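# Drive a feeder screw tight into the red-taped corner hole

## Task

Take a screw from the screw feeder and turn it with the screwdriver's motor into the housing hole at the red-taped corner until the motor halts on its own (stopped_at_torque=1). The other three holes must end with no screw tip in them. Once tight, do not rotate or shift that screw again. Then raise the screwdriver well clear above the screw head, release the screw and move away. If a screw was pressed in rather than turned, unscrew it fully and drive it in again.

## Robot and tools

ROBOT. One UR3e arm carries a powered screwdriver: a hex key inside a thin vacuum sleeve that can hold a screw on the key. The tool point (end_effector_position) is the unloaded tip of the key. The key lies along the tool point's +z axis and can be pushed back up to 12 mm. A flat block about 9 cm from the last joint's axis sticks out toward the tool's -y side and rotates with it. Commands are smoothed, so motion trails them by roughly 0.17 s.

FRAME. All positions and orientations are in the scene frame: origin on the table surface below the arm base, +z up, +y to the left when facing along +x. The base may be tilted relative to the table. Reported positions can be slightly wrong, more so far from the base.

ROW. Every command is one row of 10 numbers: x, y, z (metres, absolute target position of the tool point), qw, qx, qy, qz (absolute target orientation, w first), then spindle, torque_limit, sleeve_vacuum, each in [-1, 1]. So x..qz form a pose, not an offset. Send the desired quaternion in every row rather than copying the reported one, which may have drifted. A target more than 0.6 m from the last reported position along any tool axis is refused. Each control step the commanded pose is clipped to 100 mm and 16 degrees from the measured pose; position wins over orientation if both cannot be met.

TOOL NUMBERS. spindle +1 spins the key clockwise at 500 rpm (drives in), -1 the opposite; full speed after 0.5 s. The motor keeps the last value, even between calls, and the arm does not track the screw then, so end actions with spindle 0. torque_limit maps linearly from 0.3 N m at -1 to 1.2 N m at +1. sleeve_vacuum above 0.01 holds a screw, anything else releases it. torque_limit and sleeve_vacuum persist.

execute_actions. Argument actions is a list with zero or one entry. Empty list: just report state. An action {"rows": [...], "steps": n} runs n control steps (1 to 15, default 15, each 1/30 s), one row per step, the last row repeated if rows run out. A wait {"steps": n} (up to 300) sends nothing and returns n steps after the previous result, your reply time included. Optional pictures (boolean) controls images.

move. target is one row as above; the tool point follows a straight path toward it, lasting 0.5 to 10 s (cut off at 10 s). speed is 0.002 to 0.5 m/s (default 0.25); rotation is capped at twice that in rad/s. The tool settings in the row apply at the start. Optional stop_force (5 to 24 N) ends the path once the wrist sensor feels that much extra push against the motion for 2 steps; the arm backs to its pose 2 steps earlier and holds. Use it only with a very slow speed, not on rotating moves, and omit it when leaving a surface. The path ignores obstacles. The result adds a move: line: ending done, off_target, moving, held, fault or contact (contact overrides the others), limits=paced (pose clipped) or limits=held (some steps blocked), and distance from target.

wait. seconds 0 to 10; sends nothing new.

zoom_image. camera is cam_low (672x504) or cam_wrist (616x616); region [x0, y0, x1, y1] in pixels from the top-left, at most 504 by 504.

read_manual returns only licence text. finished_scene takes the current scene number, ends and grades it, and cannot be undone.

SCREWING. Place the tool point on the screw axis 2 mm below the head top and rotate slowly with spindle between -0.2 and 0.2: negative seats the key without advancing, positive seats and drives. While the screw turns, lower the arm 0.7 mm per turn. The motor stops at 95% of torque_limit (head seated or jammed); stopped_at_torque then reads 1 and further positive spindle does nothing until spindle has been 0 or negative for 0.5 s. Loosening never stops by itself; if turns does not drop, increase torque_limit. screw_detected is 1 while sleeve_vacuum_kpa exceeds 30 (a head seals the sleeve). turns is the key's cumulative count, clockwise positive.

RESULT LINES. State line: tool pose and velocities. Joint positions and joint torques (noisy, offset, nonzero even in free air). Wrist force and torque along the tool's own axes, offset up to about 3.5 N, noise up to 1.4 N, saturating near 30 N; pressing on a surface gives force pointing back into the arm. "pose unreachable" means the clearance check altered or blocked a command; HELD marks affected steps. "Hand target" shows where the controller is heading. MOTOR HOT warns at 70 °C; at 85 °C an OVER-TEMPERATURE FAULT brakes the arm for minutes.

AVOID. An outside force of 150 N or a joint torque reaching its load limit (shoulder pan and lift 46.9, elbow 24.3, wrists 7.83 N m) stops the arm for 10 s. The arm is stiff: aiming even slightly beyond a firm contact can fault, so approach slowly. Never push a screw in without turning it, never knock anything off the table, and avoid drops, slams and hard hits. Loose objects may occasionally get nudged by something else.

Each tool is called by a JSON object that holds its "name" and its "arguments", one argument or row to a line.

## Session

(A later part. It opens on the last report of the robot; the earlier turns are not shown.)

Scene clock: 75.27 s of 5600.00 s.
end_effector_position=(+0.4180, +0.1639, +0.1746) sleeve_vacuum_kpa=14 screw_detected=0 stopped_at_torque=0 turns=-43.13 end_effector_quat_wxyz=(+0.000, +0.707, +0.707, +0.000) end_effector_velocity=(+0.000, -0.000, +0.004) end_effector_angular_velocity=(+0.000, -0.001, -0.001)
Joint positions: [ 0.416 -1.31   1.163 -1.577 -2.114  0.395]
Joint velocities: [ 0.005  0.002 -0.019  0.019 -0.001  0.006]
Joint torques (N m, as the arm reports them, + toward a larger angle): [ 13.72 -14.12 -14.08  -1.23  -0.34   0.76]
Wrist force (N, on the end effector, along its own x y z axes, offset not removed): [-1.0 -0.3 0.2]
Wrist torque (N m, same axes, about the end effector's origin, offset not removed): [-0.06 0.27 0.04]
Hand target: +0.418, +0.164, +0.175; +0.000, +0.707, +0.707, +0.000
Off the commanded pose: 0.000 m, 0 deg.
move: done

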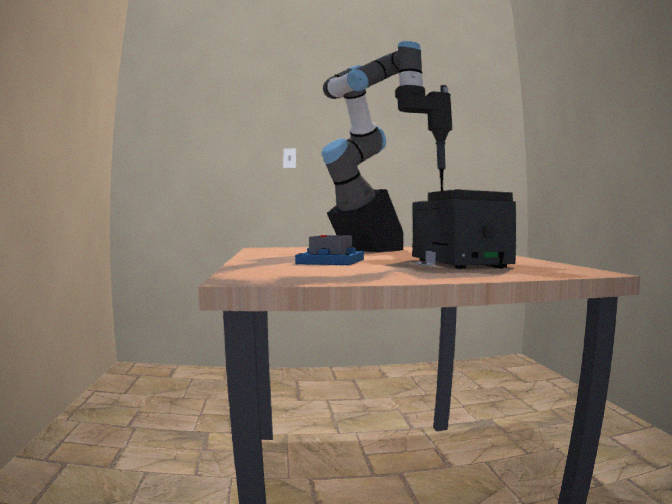

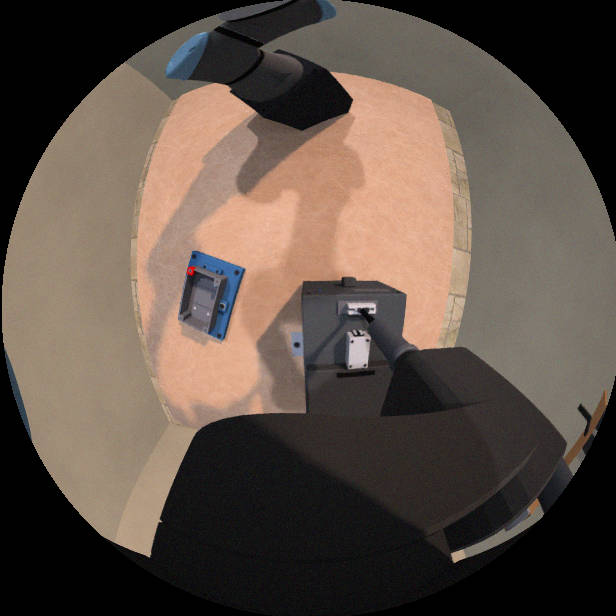

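{"name": "move", "arguments": {
  "target": [0.4173,0.1727,0.174,0,0.7071,0.7071,0,0,0,1],
  "speed": 0.02
}}

{"name": "move", "arguments": {
  "target": [0.4173,0.1727,0.168,0,0.7071,0.7071,0,0,0,1],
  "speed": 0.005
}}

{"name": "execute_actions", "arguments": {
  "actions": [
    {"rows":[[0.4173,0.1727,0.168,0,0.7071,0.7071,0,-0.1,0,1],[0.4173,0.1727,0.168,0,0.7071,0.7071,0,-0.1,0,1],[0.4173,0.1727,0.168,0,0.7071,0.7071,0,-0.1,0,1],[0.4173,0.1727,0.168,0,0.7071,0.7071,0,-0.1,0,1],[0.4173,0.1727,0.168,0,0.7071,0.7071,0,-0.1,0,1],[0.4173,0.1727,0.168,0,0.7071,0.7071,0,-0.1,0,1],[0.4173,0.1727,0.168,0,0.7071,0.7071,0,-0.1,0,1],[0.4173,0.1727,0.168,0,0.7071,0.7071,0,-0.1,0,1],[0.4173,0.1727,0.168,0,0.7071,0.7071,0,-0.1,0,1],[0.4173,0.1727,0.168,0,0.7071,0.7071,0,-0.1,0,1],[0.4173,0.1727,0.168,0,0.7071,0.7071,0,-0.1,0,1],[0.4173,0.1727,0.168,0,0.7071,0.7071,0,-0.1,0,1],[0.4173,0.1727,0.168,0,0.7071,0.7071,0,0,0,1]]}
  ]
}}

{"name": "zoom_image", "arguments": {
  "camera": "cam_wrist",
  "region": [346,296,386,326]
}}

Scene clock: 93.80 s of 5600.00 s.
end_effector_position=(+0.4174, +0.1724, +0.1741) sleeve_vacuum_kpa=14 screw_detected=0 stopped_at_torque=0 turns=-43.13 end_effector_quat_wxyz=(+0.000, +0.707, +0.707, +0.000) end_effector_velocity=(-0.001, +0.002, -0.000) end_effector_angular_velocity=(-0.001, +0.002, +0.003)
Joint positions: [ 0.435 -1.286  1.148 -1.574 -2.116  0.416]
Joint velocities: [ 0.005  0.008 -0.006  0.004 -0.001  0.005]
Joint torques (N m, as the arm reports them, + toward a larger angle): [ 13.83 -14.71 -14.74  -1.27  -0.35   0.7 ]
Wrist force (N, on the end effector, along its own x y z axes, offset not removed): [-0.7 0.4 -0.1]
Wrist torque (N m, same axes, about the end effector's origin, offset not removed): [0.06 0.08 -0.07]
Hand target: +0.417, +0.173, +0.174; +0.000, +0.707, +0.707, -0.000
Off the commanded pose: 0.000 m, 0 deg.
After step 90, 14.73 s passed at rest.
move: done

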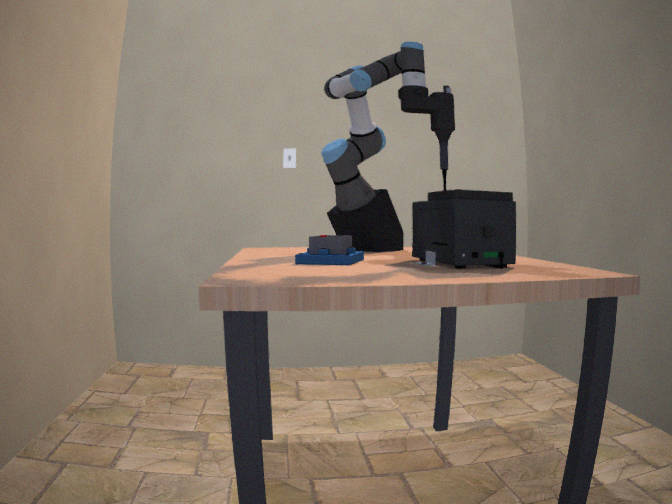

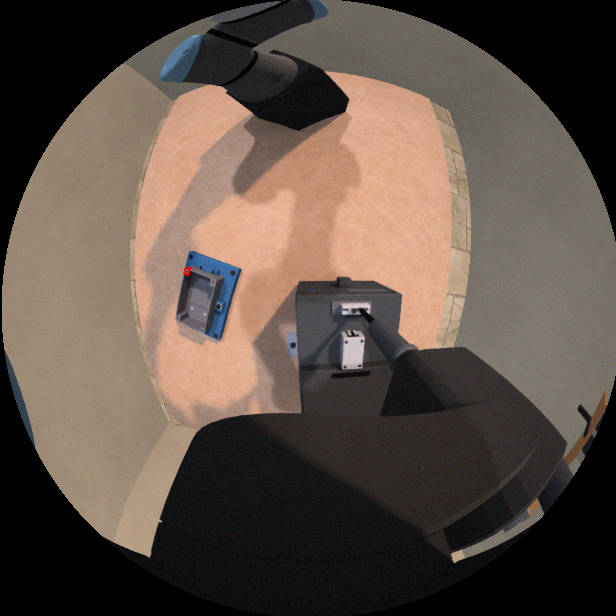

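Scene clock: 95.23 s of 5600.00 s.
end_effector_position=(+0.4173, +0.1727, +0.1682) sleeve_vacuum_kpa=14 screw_detected=0 stopped_at_torque=0 turns=-43.13 end_effector_quat_wxyz=(+0.000, +0.707, +0.707, -0.000) end_effector_velocity=(-0.000, -0.000, -0.001) end_effector_angular_velocity=(-0.000, +0.000, +0.001)
Joint positions: [ 0.427 -1.29   1.178 -1.605 -2.115  0.408]
Joint velocities: [-0.002 -0.002  0.009 -0.008  0.    -0.003]
Joint torques (N m, as the arm reports them, + toward a larger angle): [  7.92 -19.04  -8.71  -2.99   1.5   -0.59]
Wrist force (N, on the end effector, along its own x y z axes, offset not removed): [-4.4 -1.9 -5.4]
Wrist torque (N m, same axes, about the end effector's origin, offset not removed): [-0.38 1.04 0.04]
Hand target: +0.417, +0.173, +0.168; -0.000, +0.707, +0.707, -0.000
Off the commanded pose: 0.000 m, 0 deg.
move: done

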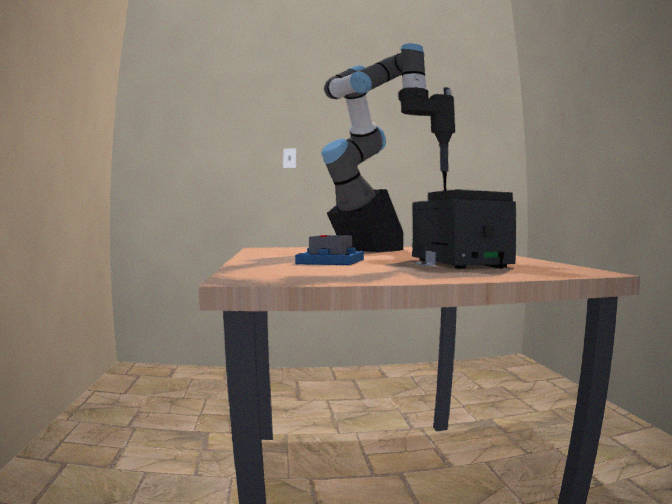

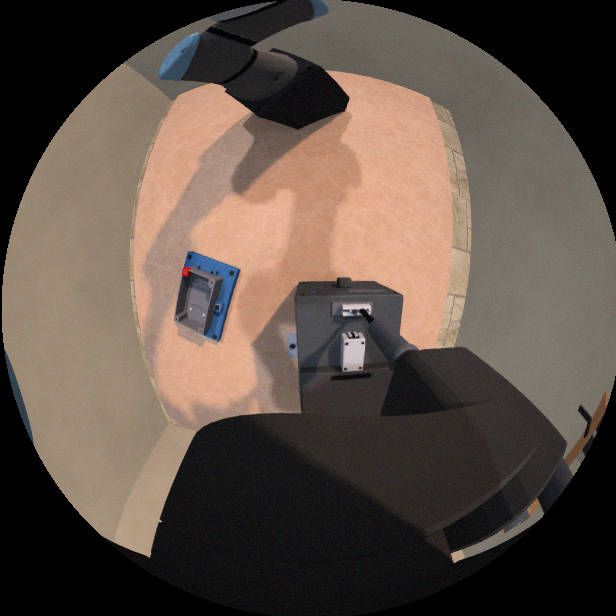

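Scene clock: 95.73 s of 5600.00 s.
end_effector_position=(+0.4173, +0.1727, +0.1680) sleeve_vacuum_kpa=14 screw_detected=0 stopped_at_torque=0 turns=-43.46 end_effector_quat_wxyz=(+0.000, +0.707, +0.707, -0.000) end_effector_velocity=(-0.000, -0.000, -0.000) end_effector_angular_velocity=(-0.000, +0.001, +0.000)
Joint positions: [ 0.427 -1.29   1.179 -1.606 -2.115  0.407]
Joint velocities: [-0.     0.     0.     0.001  0.     0.   ]
Joint torques (N m, as the arm reports them, + toward a larger angle): [  7.92 -18.69  -8.73  -2.78   1.55  -0.68]
Wrist force (N, on the end effector, along its own x y z axes, offset not removed): [-0.7 -2.7 -4.2]
Wrist torque (N m, same axes, about the end effector's origin, offset not removed): [-0.82 0.27 0.26]
Hand target: +0.417, +0.173, +0.168; -0.000, +0.707, +0.707, -0.000
Off the commanded pose: 0.000 m, 0 deg.
Steps of this call (steps 1 to 15: all 15 steps of this action). Readings (end_effector_position | what the end effector reports):
1: (+0.4173, +0.1727, +0.1682) | sleeve_vacuum_kpa=14 screw_detected=0 stopped_at_torque=0 turns=-43.15
2: (+0.4173, +0.1727, +0.1681) | sleeve_vacuum_kpa=14 screw_detected=0 stopped_at_torque=0 turns=-43.18
4: (+0.4173, +0.1727, +0.1681) | sleeve_vacuum_kpa=14 screw_detected=0 stopped_at_torque=0 turns=-43.24
8: (+0.4173, +0.1727, +0.1680) | sleeve_vacuum_kpa=14 screw_detected=0 stopped_at_torque=0 turns=-43.35
15: the state above

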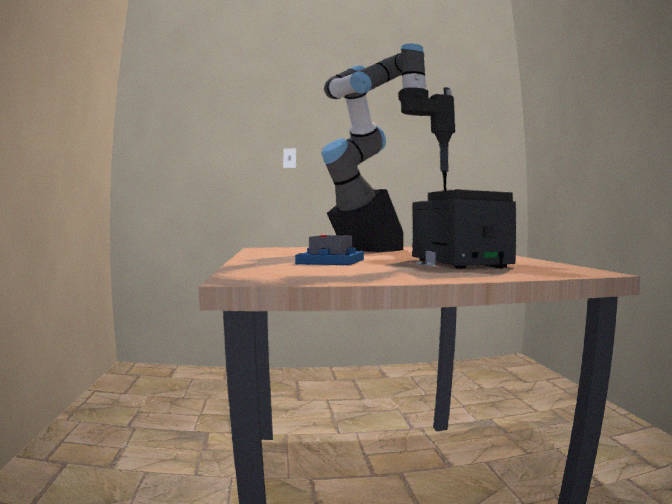

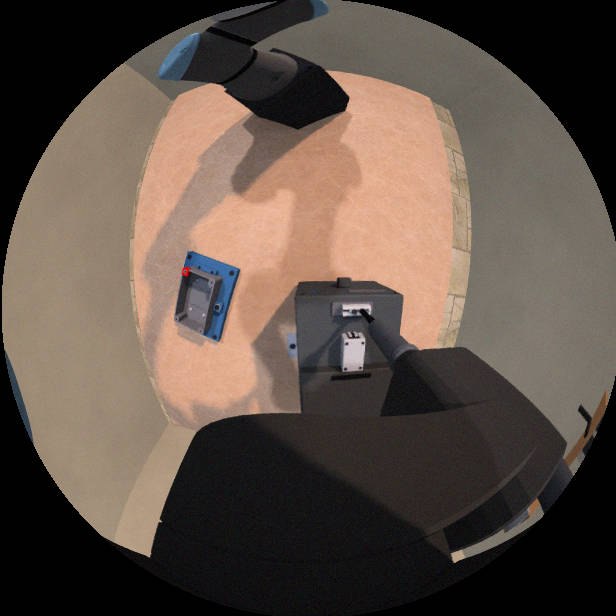

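Region (346, 296, 386, 326) of cam_wrist's 616x616 image, scaled by 12.600, with more detail than that image has; it fills the top 378 rows of this view, and the rest is white.

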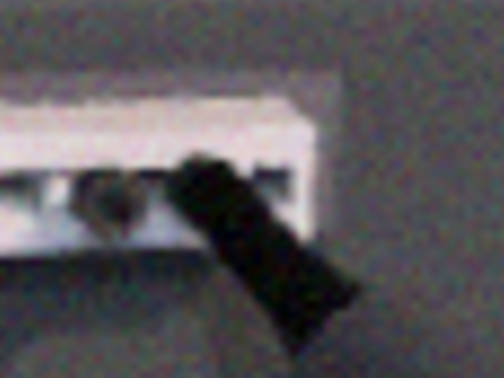

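{"name": "move", "arguments": {
  "target": [0.4183,0.1722,0.169,0,0.7071,0.7071,0,-0.1,0,1],
  "speed": 0.002
}}

{"name": "zoom_image", "arguments": {
  "camera": "cam_wrist",
  "region": [346,296,386,326]
}}

Scene clock: 103.93 s of 5600.00 s.
end_effector_position=(+0.4182, +0.1722, +0.1689) sleeve_vacuum_kpa=14 screw_detected=0 stopped_at_torque=0 turns=-44.26 end_effector_quat_wxyz=(-0.000, +0.707, +0.707, -0.000) end_effector_velocity=(+0.001, +0.000, +0.001) end_effector_angular_velocity=(+0.001, -0.001, +0.001)
Joint positions: [ 0.426 -1.287  1.17  -1.6   -2.115  0.407]
Joint velocities: [ 0.     0.001 -0.004  0.001  0.    -0.002]
Joint torques (N m, as the arm reports them, + toward a larger angle): [  8.34 -13.48 -13.56  -1.23   1.52  -0.59]
Wrist force (N, on the end effector, along its own x y z axes, offset not removed): [-3.7 -1.3 0.1]
Wrist torque (N m, same axes, about the end effector's origin, offset not removed): [-0.28 1.19 0.05]
Hand target: +0.418, +0.172, +0.169; +0.000, +0.707, +0.707, +0.000
Off the commanded pose: 0.000 m, 0 deg.
After step 90, 4.23 s passed at rest.
move: done

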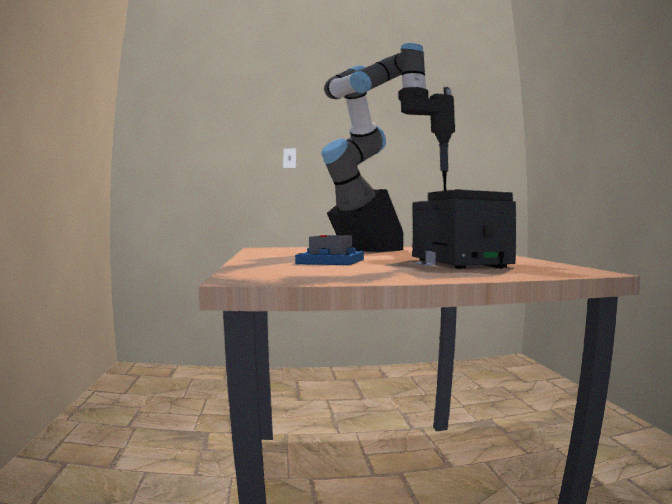

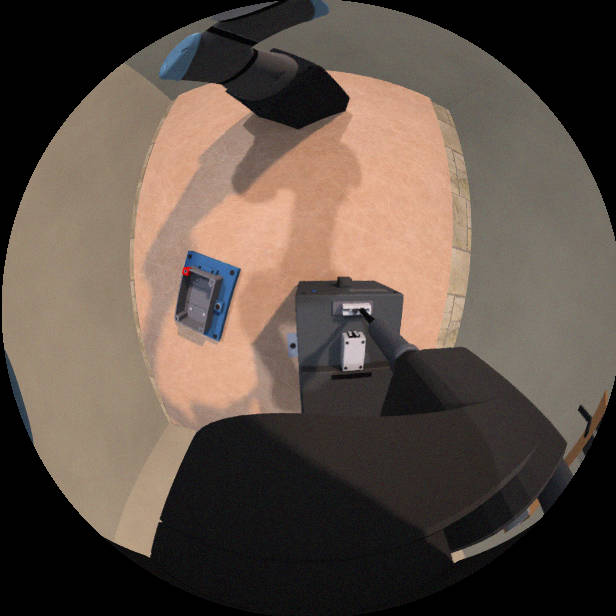

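Region (346, 296, 386, 326) of cam_wrist's 616x616 image, scaled by 12.600, with more detail than that image has; it fills the top 378 rows of this view, and the rest is white.

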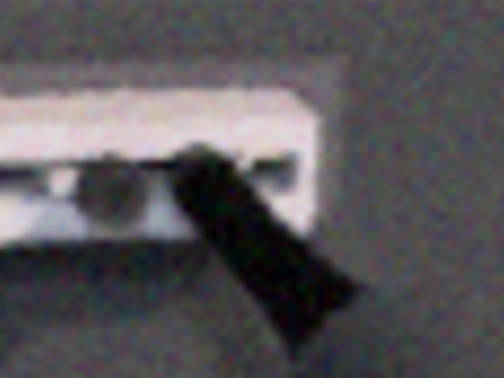

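Force dropped: likely in socket. Go lower.

{"name": "move", "arguments": {
  "target": [0.4182,0.1724,0.165,0,0.7071,0.7071,0,-0.1,0,1],
  "speed": 0.004
}}

{"name": "move", "arguments": {
  "target": [0.4182,0.1724,0.21,0,0.7071,0.7071,0,0,0,1],
  "speed": 0.05
}}

Scene clock: 109.93 s of 5600.00 s.
end_effector_position=(+0.4182, +0.1724, +0.1652) sleeve_vacuum_kpa=14 screw_detected=0 stopped_at_torque=0 turns=-49.25 end_effector_quat_wxyz=(-0.000, +0.707, +0.707, -0.000) end_effector_velocity=(+0.001, -0.000, +0.000) end_effector_angular_velocity=(+0.001, -0.003, -0.002)
Joint positions: [ 0.421 -1.289  1.189 -1.62  -2.114  0.401]
Joint velocities: [-0.001 -0.004  0.006 -0.007  0.    -0.001]
Joint torques (N m, as the arm reports them, + toward a larger angle): [  8.94 -19.65 -10.13  -3.18   1.87  -0.62]
Wrist force (N, on the end effector, along its own x y z axes, offset not removed): [0.3 -3.0 2.2]
Wrist torque (N m, same axes, about the end effector's origin, offset not removed): [-0.97 0.07 0.24]
Hand target: +0.418, +0.172, +0.165; -0.000, +0.707, +0.707, -0.000
Off the commanded pose: 0.000 m, 0 deg.
move: done

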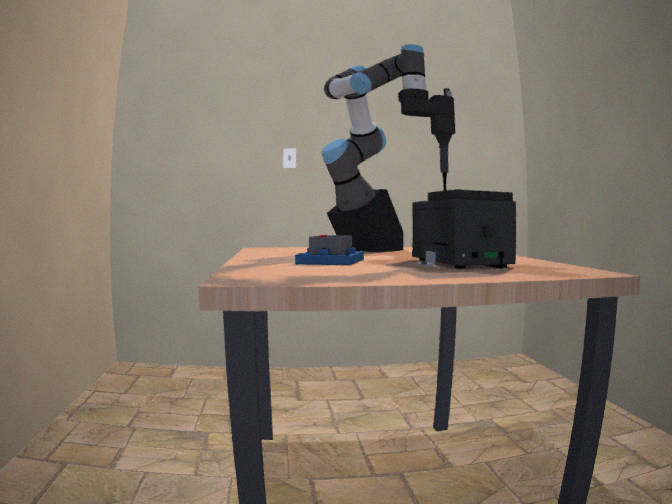

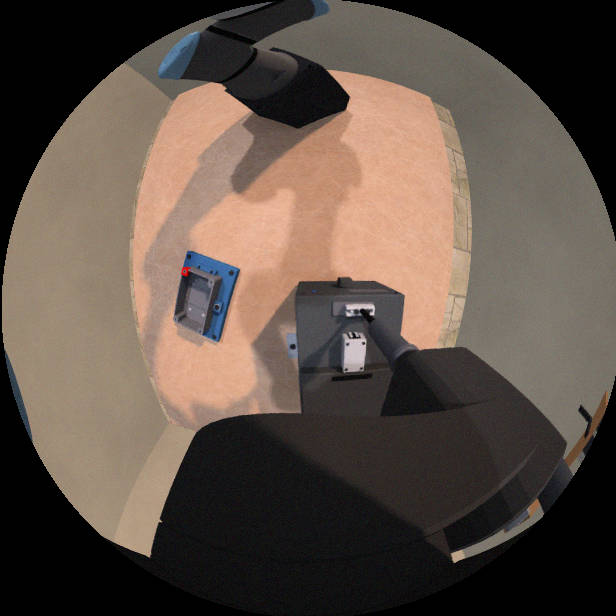

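Scene clock: 111.53 s of 5600.00 s.
end_effector_position=(+0.4181, +0.1723, +0.2096) sleeve_vacuum_kpa=14 screw_detected=0 stopped_at_torque=0 turns=-49.45 end_effector_quat_wxyz=(+0.000, +0.707, +0.707, +0.000) end_effector_velocity=(+0.000, +0.000, +0.003) end_effector_angular_velocity=(-0.004, +0.005, +0.000)
Joint positions: [ 0.484 -1.239  0.925 -1.37  -2.122  0.474]
Joint velocities: [ 0.005  0.019 -0.043  0.034 -0.001  0.009]
Joint torques (N m, as the arm reports them, + toward a larger angle): [ 12.53 -13.82 -14.23  -1.42  -0.27   0.72]
Wrist force (N, on the end effector, along its own x y z axes, offset not removed): [-0.8 -2.5 -0.9]
Wrist torque (N m, same axes, about the end effector's origin, offset not removed): [-0.83 0.11 0.16]
Hand target: +0.418, +0.172, +0.210; +0.000, +0.707, +0.707, +0.000
Off the commanded pose: 0.000 m, 0 deg.
move: done

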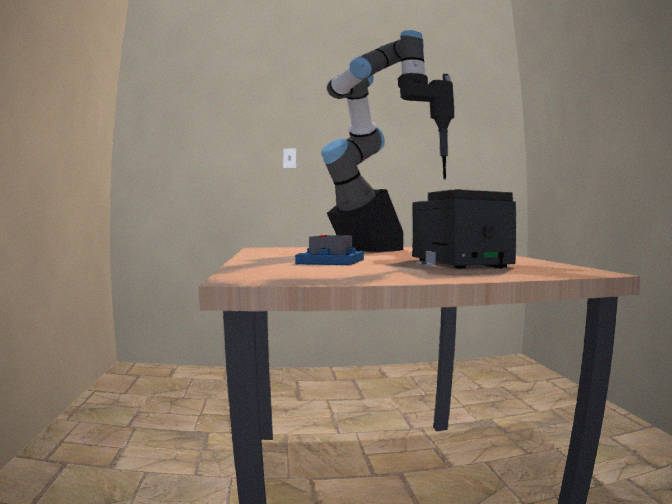

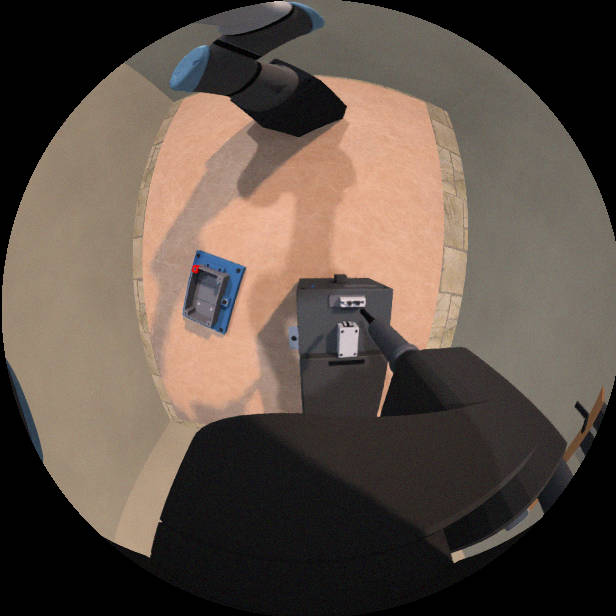

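{"name": "move", "arguments": {
  "target": [0.4182,0.1724,0.182,0,0.7071,0.7071,0,0,0,1],
  "speed": 0.05
}}

{"name": "zoom_image", "arguments": {
  "camera": "cam_wrist",
  "region": [336,296,376,326]
}}

Scene clock: 117.20 s of 5600.00 s.
end_effector_position=(+0.4182, +0.1724, +0.1823) sleeve_vacuum_kpa=14 screw_detected=0 stopped_at_torque=0 turns=-49.45 end_effector_quat_wxyz=(-0.000, +0.707, +0.707, -0.000) end_effector_velocity=(-0.001, -0.000, -0.003) end_effector_angular_velocity=(+0.002, -0.002, +0.002)
Joint positions: [ 0.446 -1.274  1.094 -1.524 -2.118  0.43 ]
Joint velocities: [-0.005 -0.01   0.028 -0.024  0.002 -0.009]
Joint torques (N m, as the arm reports them, + toward a larger angle): [  9.26 -20.79 -10.03  -3.17   1.83  -0.66]
Wrist force (N, on the end effector, along its own x y z axes, offset not removed): [-1.0 -1.8 -0.8]
Wrist torque (N m, same axes, about the end effector's origin, offset not removed): [-0.53 0.23 0.03]
Hand target: +0.418, +0.172, +0.182; -0.000, +0.707, +0.707, -0.000
Off the commanded pose: 0.000 m, 0 deg.
After step 90, 1.63 s passed at rest.
move: done

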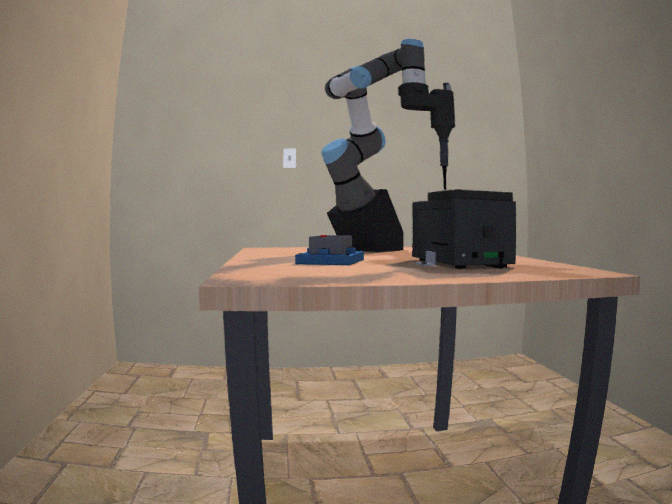

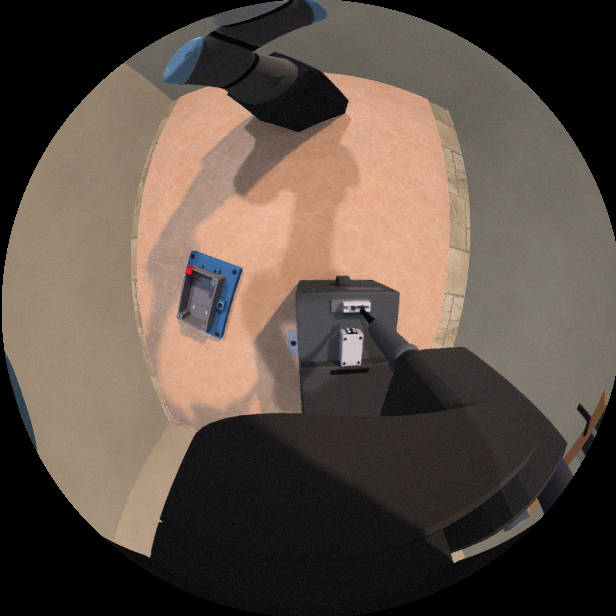

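Region (336, 296, 376, 326) of cam_wrist's 616x616 image, scaled by 12.600, with more detail than that image has; it fills the top 378 rows of this view, and the rest is white.

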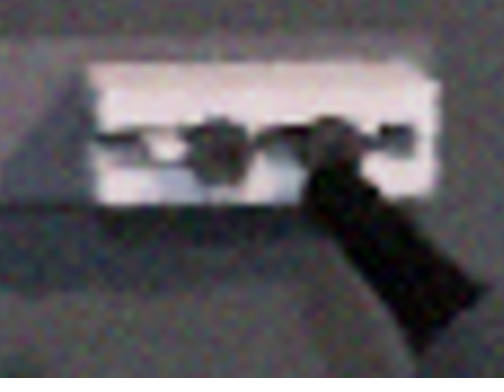

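{"name": "move", "arguments": {
  "target": [0.4167,0.1757,0.176,0,0.7071,0.7071,0,0,0,1],
  "speed": 0.02
}}

{"name": "move", "arguments": {
  "target": [0.4167,0.1757,0.168,0,0.7071,0.7071,0,-0.05,0,1],
  "speed": 0.005
}}

{"name": "zoom_image", "arguments": {
  "camera": "cam_wrist",
  "region": [336,296,376,326]
}}

Scene clock: 124.53 s of 5600.00 s.
end_effector_position=(+0.4168, +0.1755, +0.1764) sleeve_vacuum_kpa=14 screw_detected=0 stopped_at_torque=0 turns=-49.45 end_effector_quat_wxyz=(-0.000, +0.707, +0.707, -0.000) end_effector_velocity=(-0.000, +0.002, -0.003) end_effector_angular_velocity=(+0.001, -0.002, -0.001)
Joint positions: [ 0.445 -1.276  1.129 -1.559 -2.118  0.429]
Joint velocities: [-0.    -0.001  0.018 -0.02  -0.    -0.   ]
Joint torques (N m, as the arm reports them, + toward a larger angle): [  8.79 -20.23  -9.77  -3.29   0.72   0.39]
Wrist force (N, on the end effector, along its own x y z axes, offset not removed): [-0.3 -1.9 1.4]
Wrist torque (N m, same axes, about the end effector's origin, offset not removed): [-0.57 0.17 0.21]
Hand target: +0.417, +0.176, +0.176; -0.000, +0.707, +0.707, -0.000
Off the commanded pose: 0.000 m, 0 deg.
After step 90, 3.60 s passed at rest.
move: done

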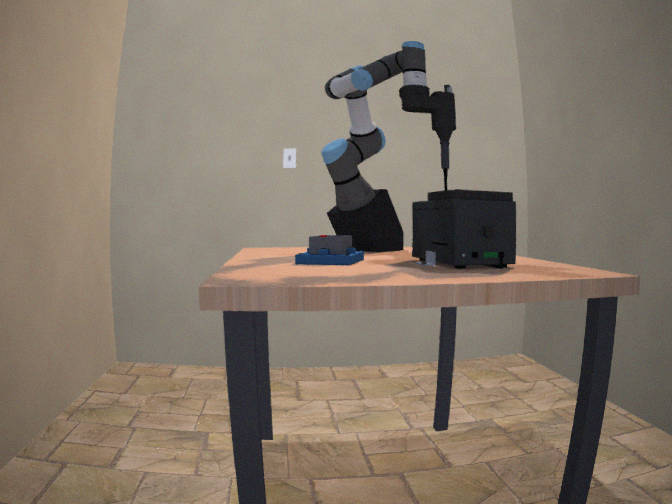

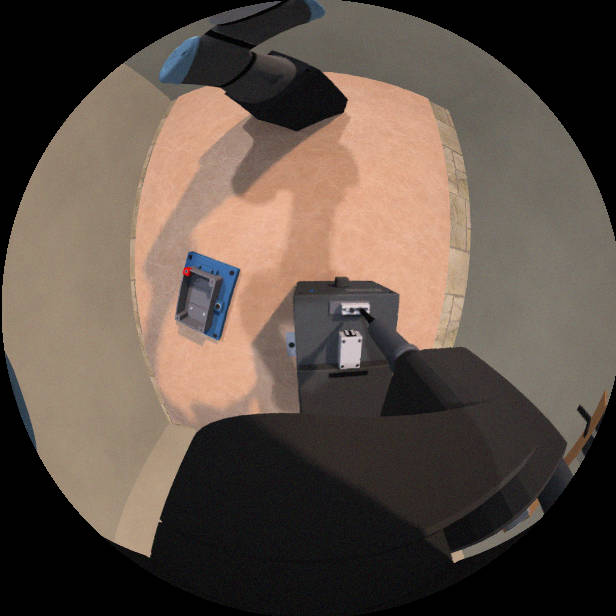

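Scene clock: 126.43 s of 5600.00 s.
end_effector_position=(+0.4167, +0.1757, +0.1682) sleeve_vacuum_kpa=14 screw_detected=0 stopped_at_torque=0 turns=-50.24 end_effector_quat_wxyz=(+0.000, +0.707, +0.707, -0.000) end_effector_velocity=(+0.000, +0.000, -0.002) end_effector_angular_velocity=(+0.000, -0.000, -0.002)
Joint positions: [ 0.434 -1.282  1.174 -1.604 -2.116  0.416]
Joint velocities: [-0.002 -0.001  0.009 -0.01   0.    -0.   ]
Joint torques (N m, as the arm reports them, + toward a larger angle): [  7.76 -18.39  -8.72  -2.85   1.59  -0.6 ]
Wrist force (N, on the end effector, along its own x y z axes, offset not removed): [1.7 -4.3 -5.6]
Wrist torque (N m, same axes, about the end effector's origin, offset not removed): [-1.27 -0.66 0.46]
Hand target: +0.417, +0.176, +0.168; -0.000, +0.707, +0.707, -0.000
Off the commanded pose: 0.000 m, 0 deg.
move: done

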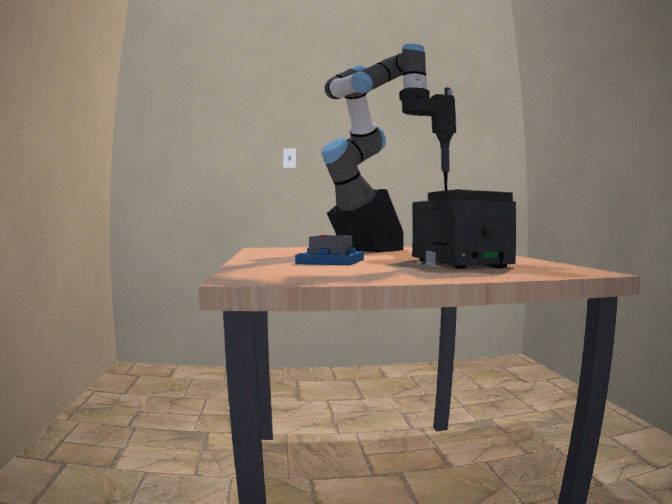

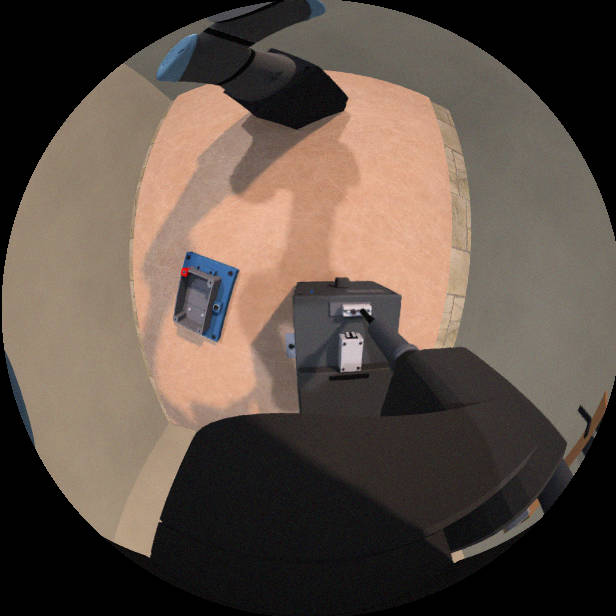

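Region (336, 296, 376, 326) of cam_wrist's 616x616 image, scaled by 12.600, with more detail than that image has; it fills the top 378 rows of this view, and the rest is white.

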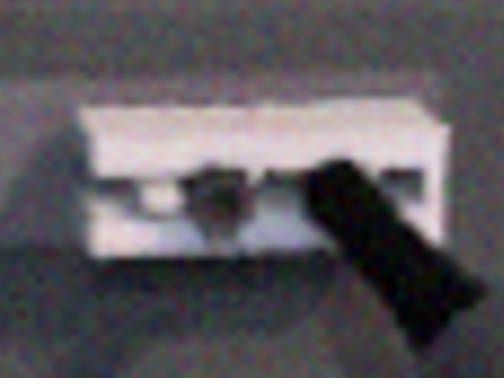

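{"name": "move", "arguments": {
  "target": [0.4173,0.1761,0.168,0,0.7071,0.7071,0,-0.05,0,1],
  "speed": 0.002
}}

{"name": "zoom_image", "arguments": {
  "camera": "cam_wrist",
  "region": [336,296,376,326]
}}

Scene clock: 132.90 s of 5600.00 s.
end_effector_position=(+0.4173, +0.1761, +0.1680) sleeve_vacuum_kpa=14 screw_detected=0 stopped_at_torque=0 turns=-52.93 end_effector_quat_wxyz=(-0.000, +0.707, +0.707, +0.000) end_effector_velocity=(+0.000, +0.000, +0.000) end_effector_angular_velocity=(-0.000, -0.000, +0.000)
Joint positions: [ 0.434 -1.28   1.171 -1.604 -2.116  0.416]
Joint velocities: [ 0.     0.002 -0.004  0.001 -0.    -0.   ]
Joint torques (N m, as the arm reports them, + toward a larger angle): [ 12.81 -12.04 -13.11  -0.75   0.33   0.66]
Wrist force (N, on the end effector, along its own x y z axes, offset not removed): [-1.5 -0.3 -2.9]
Wrist torque (N m, same axes, about the end effector's origin, offset not removed): [-0.20 0.50 0.09]
Hand target: +0.417, +0.176, +0.168; +0.000, +0.707, +0.707, +0.000
Off the commanded pose: 0.000 m, 0 deg.
move: done

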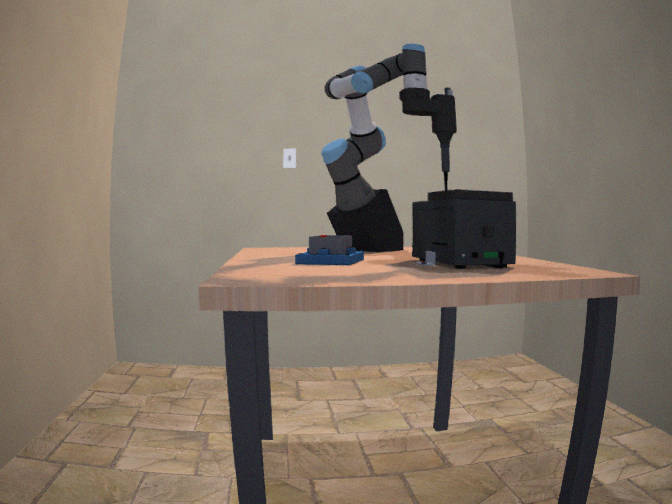

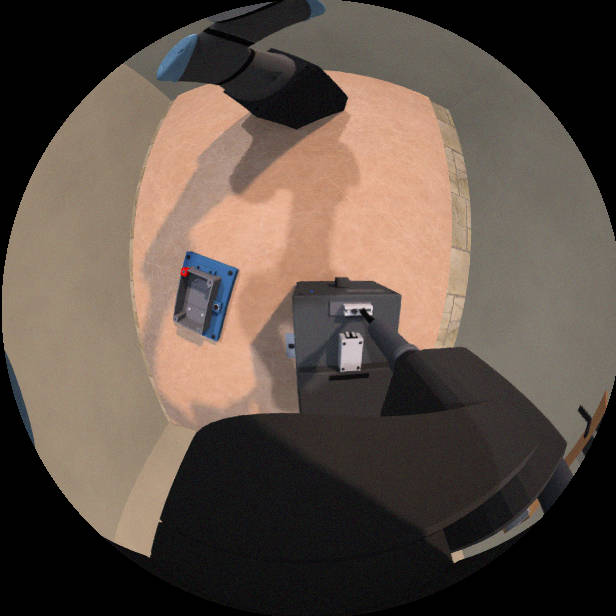

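Region (336, 296, 376, 326) of cam_wrist's 616x616 image, scaled by 12.600, with more detail than that image has; it fills the top 378 rows of this view, and the rest is white.

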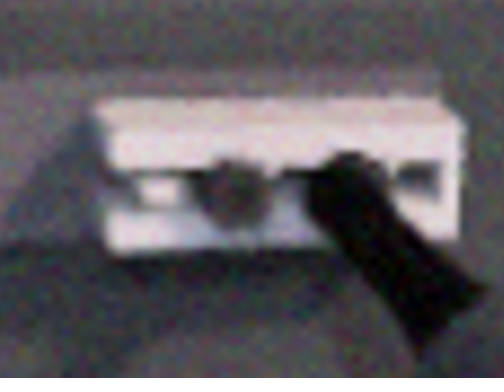

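{"name": "move", "arguments": {
  "target": [0.4173,0.1761,0.174,0,0.7071,0.7071,0,0,0,1],
  "speed": 0.02
}}

{"name": "zoom_image", "arguments": {
  "camera": "cam_wrist",
  "region": [336,296,376,326]
}}

Scene clock: 139.43 s of 5600.00 s.
end_effector_position=(+0.4173, +0.1761, +0.1736) sleeve_vacuum_kpa=14 screw_detected=0 stopped_at_torque=0 turns=-55.35 end_effector_quat_wxyz=(+0.000, +0.707, +0.707, +0.000) end_effector_velocity=(+0.000, +0.000, +0.003) end_effector_angular_velocity=(-0.000, +0.000, -0.001)
Joint positions: [ 0.442 -1.276  1.141 -1.573 -2.117  0.425]
Joint velocities: [ 0.004  0.004 -0.019  0.017 -0.001  0.006]
Joint torques (N m, as the arm reports them, + toward a larger angle): [ 14.08 -14.39 -13.6   -1.41  -0.2    0.72]
Wrist force (N, on the end effector, along its own x y z axes, offset not removed): [-2.2 -2.2 -0.4]
Wrist torque (N m, same axes, about the end effector's origin, offset not removed): [-0.57 0.51 0.23]
Hand target: +0.417, +0.176, +0.174; +0.000, +0.707, +0.707, +0.000
Off the commanded pose: 0.000 m, 0 deg.
move: done

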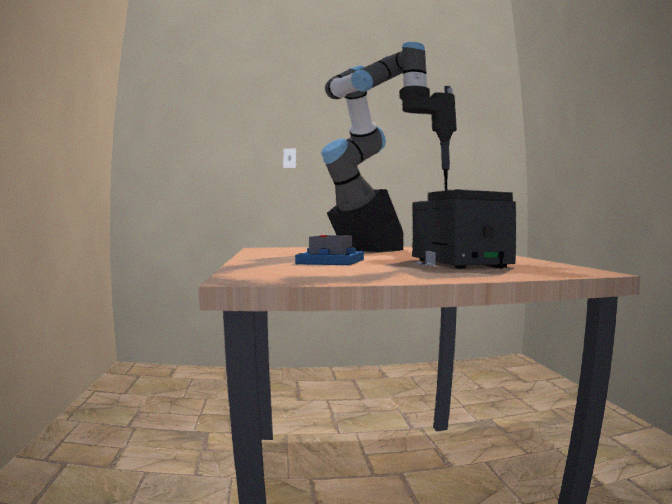

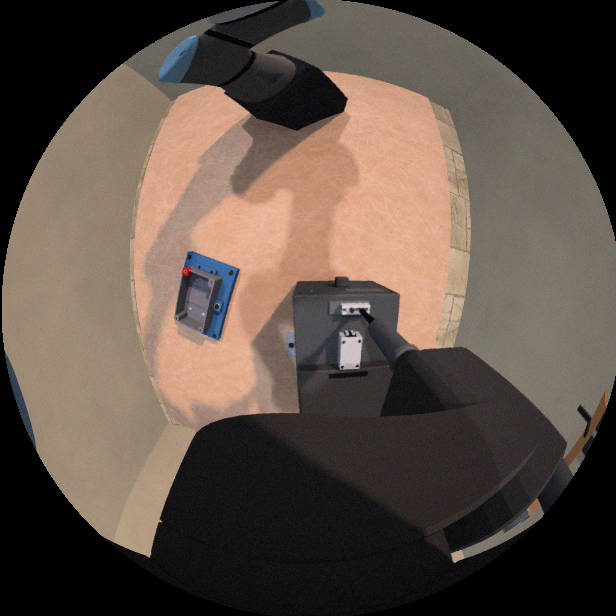

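Region (336, 296, 376, 326) of cam_wrist's 616x616 image, scaled by 12.600, with more detail than that image has; it fills the top 378 rows of this view, and the rest is white.

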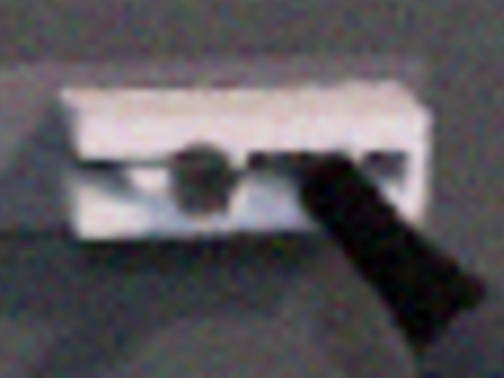

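{"name": "move", "arguments": {
  "target": [0.417,0.1645,0.174,0,0.7071,0.7071,0,0,0,1],
  "speed": 0.02
}}

{"name": "move", "arguments": {
  "target": [0.417,0.1645,0.169,0,0.7071,0.7071,0,-0.1,0,1],
  "speed": 0.005
}}

{"name": "wait", "arguments": {
  "seconds": 6
}}

{"name": "zoom_image", "arguments": {
  "camera": "cam_wrist",
  "region": [346,296,386,326]
}}

Scene clock: 153.17 s of 5600.00 s.
end_effector_position=(+0.4170, +0.1649, +0.1740) sleeve_vacuum_kpa=14 screw_detected=0 stopped_at_torque=0 turns=-55.35 end_effector_quat_wxyz=(+0.000, +0.707, +0.707, -0.000) end_effector_velocity=(-0.000, -0.003, +0.000) end_effector_angular_velocity=(+0.000, +0.000, +0.001)
Joint positions: [ 0.419 -1.31   1.169 -1.581 -2.114  0.398]
Joint velocities: [-0.006 -0.01   0.009 -0.003  0.001 -0.008]
Joint torques (N m, as the arm reports them, + toward a larger angle): [  8.94 -19.8   -9.7   -3.     1.88  -0.72]
Wrist force (N, on the end effector, along its own x y z axes, offset not removed): [-0.8 -2.5 0.9]
Wrist torque (N m, same axes, about the end effector's origin, offset not removed): [-0.79 0.31 0.17]
Hand target: +0.417, +0.165, +0.174; -0.000, +0.707, +0.707, +0.000
Off the commanded pose: 0.000 m, 0 deg.
After step 90, 9.83 s passed at rest.
move: done

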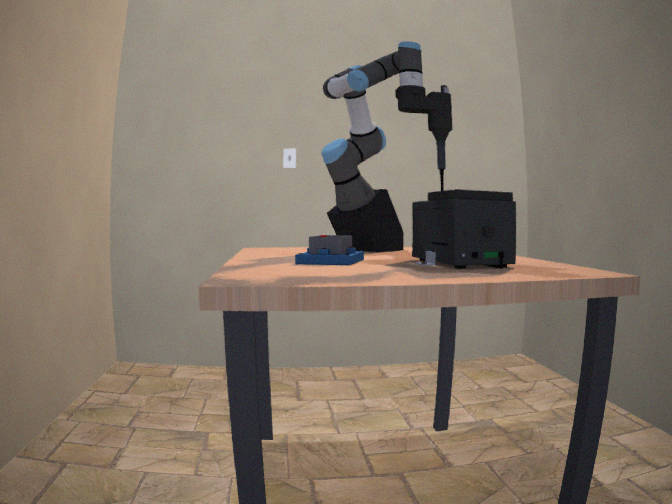

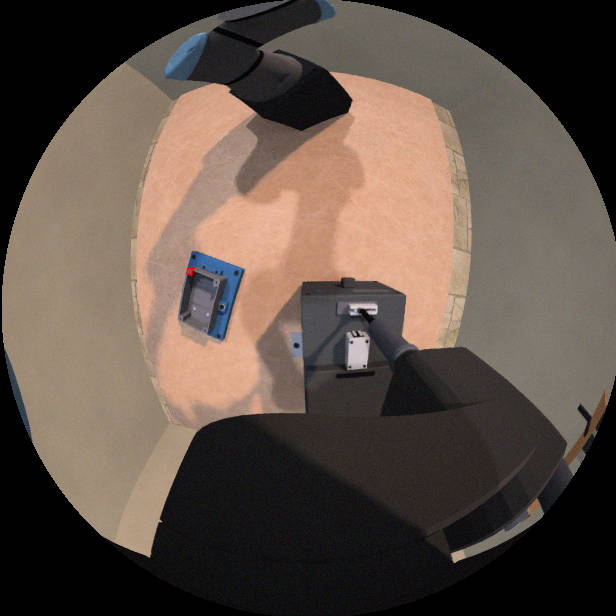

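Scene clock: 154.40 s of 5600.00 s.
end_effector_position=(+0.4170, +0.1645, +0.1692) sleeve_vacuum_kpa=14 screw_detected=0 stopped_at_torque=0 turns=-56.37 end_effector_quat_wxyz=(-0.000, +0.707, +0.707, -0.000) end_effector_velocity=(+0.000, -0.000, -0.001) end_effector_angular_velocity=(+0.001, -0.001, -0.001)
Joint positions: [ 0.411 -1.315  1.195 -1.607 -2.113  0.389]
Joint velocities: [-0.002 -0.002  0.009 -0.009  0.    -0.003]
Joint torques (N m, as the arm reports them, + toward a larger angle): [  8.65 -19.89  -9.83  -3.29   1.89  -0.68]
Wrist force (N, on the end effector, along its own x y z axes, offset not removed): [-0.3 -1.1 0.0]
Wrist torque (N m, same axes, about the end effector's origin, offset not removed): [-0.36 0.05 0.12]
Hand target: +0.417, +0.165, +0.169; -0.000, +0.707, +0.707, -0.000
Off the commanded pose: 0.000 m, 0 deg.
move: done

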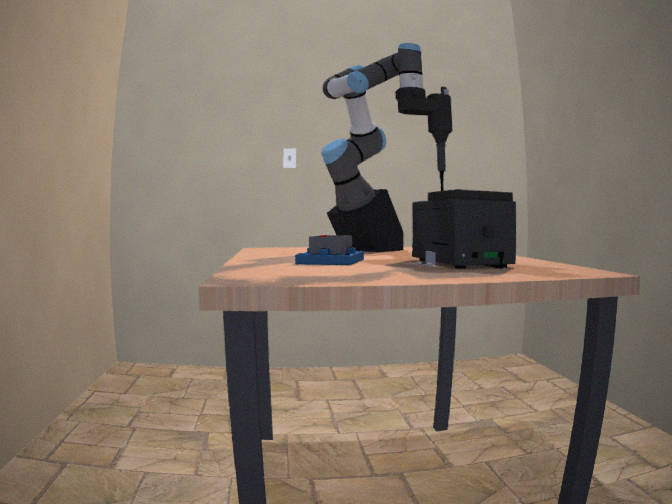

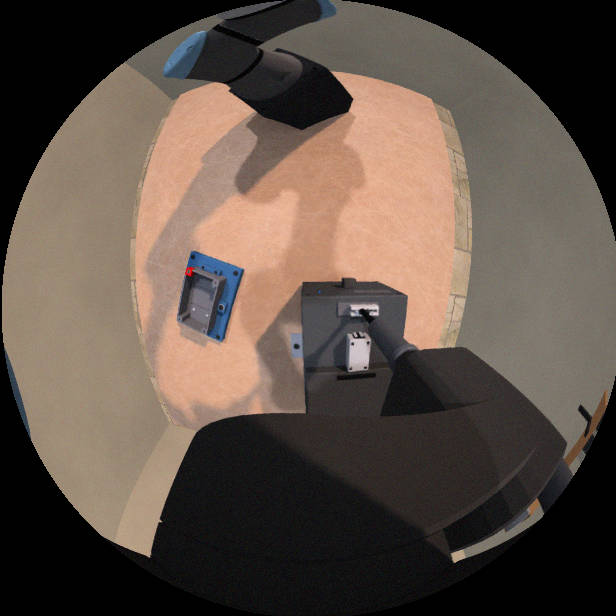

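Scene clock: 160.40 s of 5600.00 s.
end_effector_position=(+0.4170, +0.1645, +0.1690) sleeve_vacuum_kpa=14 screw_detected=0 stopped_at_torque=0 turns=-61.37 end_effector_quat_wxyz=(-0.000, +0.707, +0.707, -0.000) end_effector_velocity=(-0.000, +0.000, -0.000) end_effector_angular_velocity=(-0.000, +0.000, +0.001)
Joint positions: [ 0.411 -1.315  1.196 -1.608 -2.113  0.389]
Joint velocities: [-0.     0.001 -0.001  0.     0.    -0.001]
Joint torques (N m, as the arm reports them, + toward a larger angle): [  8.75 -19.47  -9.71  -3.04   1.77  -0.61]
Wrist force (N, on the end effector, along its own x y z axes, offset not removed): [-1.4 -1.7 -0.9]
Wrist torque (N m, same axes, about the end effector's origin, offset not removed): [-0.50 0.33 0.10]
Hand target: +0.417, +0.165, +0.169; -0.000, +0.707, +0.707, -0.000
Off the commanded pose: 0.000 m, 0 deg.
Steps of this call (steps 1 to 180: nothing new was sent). Readings (end_effector_position | what the end effector reports):
1: (+0.4170, +0.1645, +0.1692) | sleeve_vacuum_kpa=14 screw_detected=0 stopped_at_torque=0 turns=-56.40
2: (+0.4170, +0.1645, +0.1691) | sleeve_vacuum_kpa=14 screw_detected=0 stopped_at_torque=0 turns=-56.42
4: (+0.4170, +0.1645, +0.1691) | sleeve_vacuum_kpa=14 screw_detected=0 stopped_at_torque=0 turns=-56.48
8: (+0.4170, +0.1645, +0.1690) | sleeve_vacuum_kpa=14 screw_detected=0 stopped_at_torque=0 turns=-56.59
180: the state above

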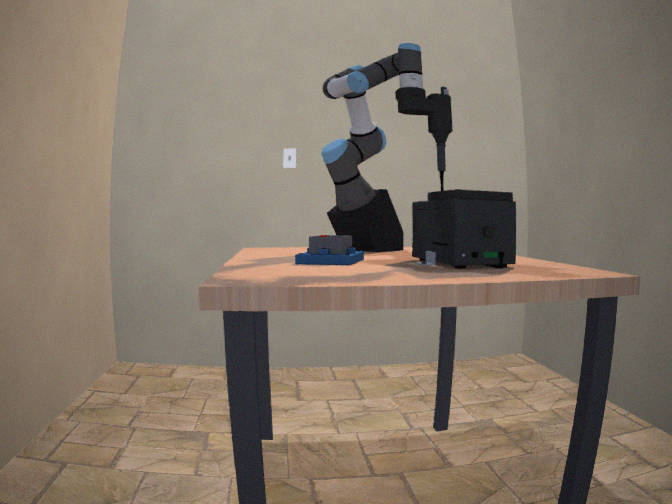

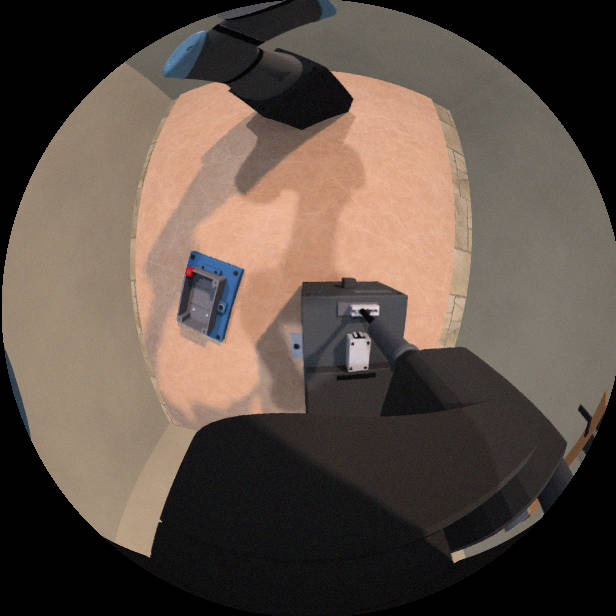

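Region (346, 296, 386, 326) of cam_wrist's 616x616 image, scaled by 12.600, with more detail than that image has; it fills the top 378 rows of this view, and the rest is white.

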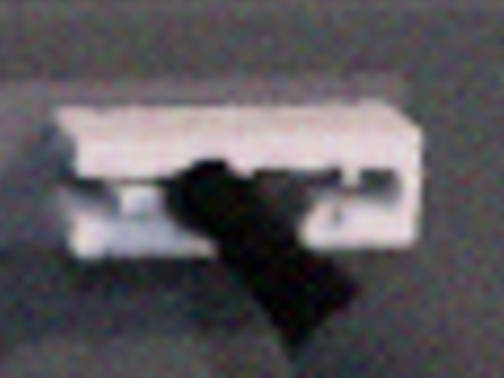

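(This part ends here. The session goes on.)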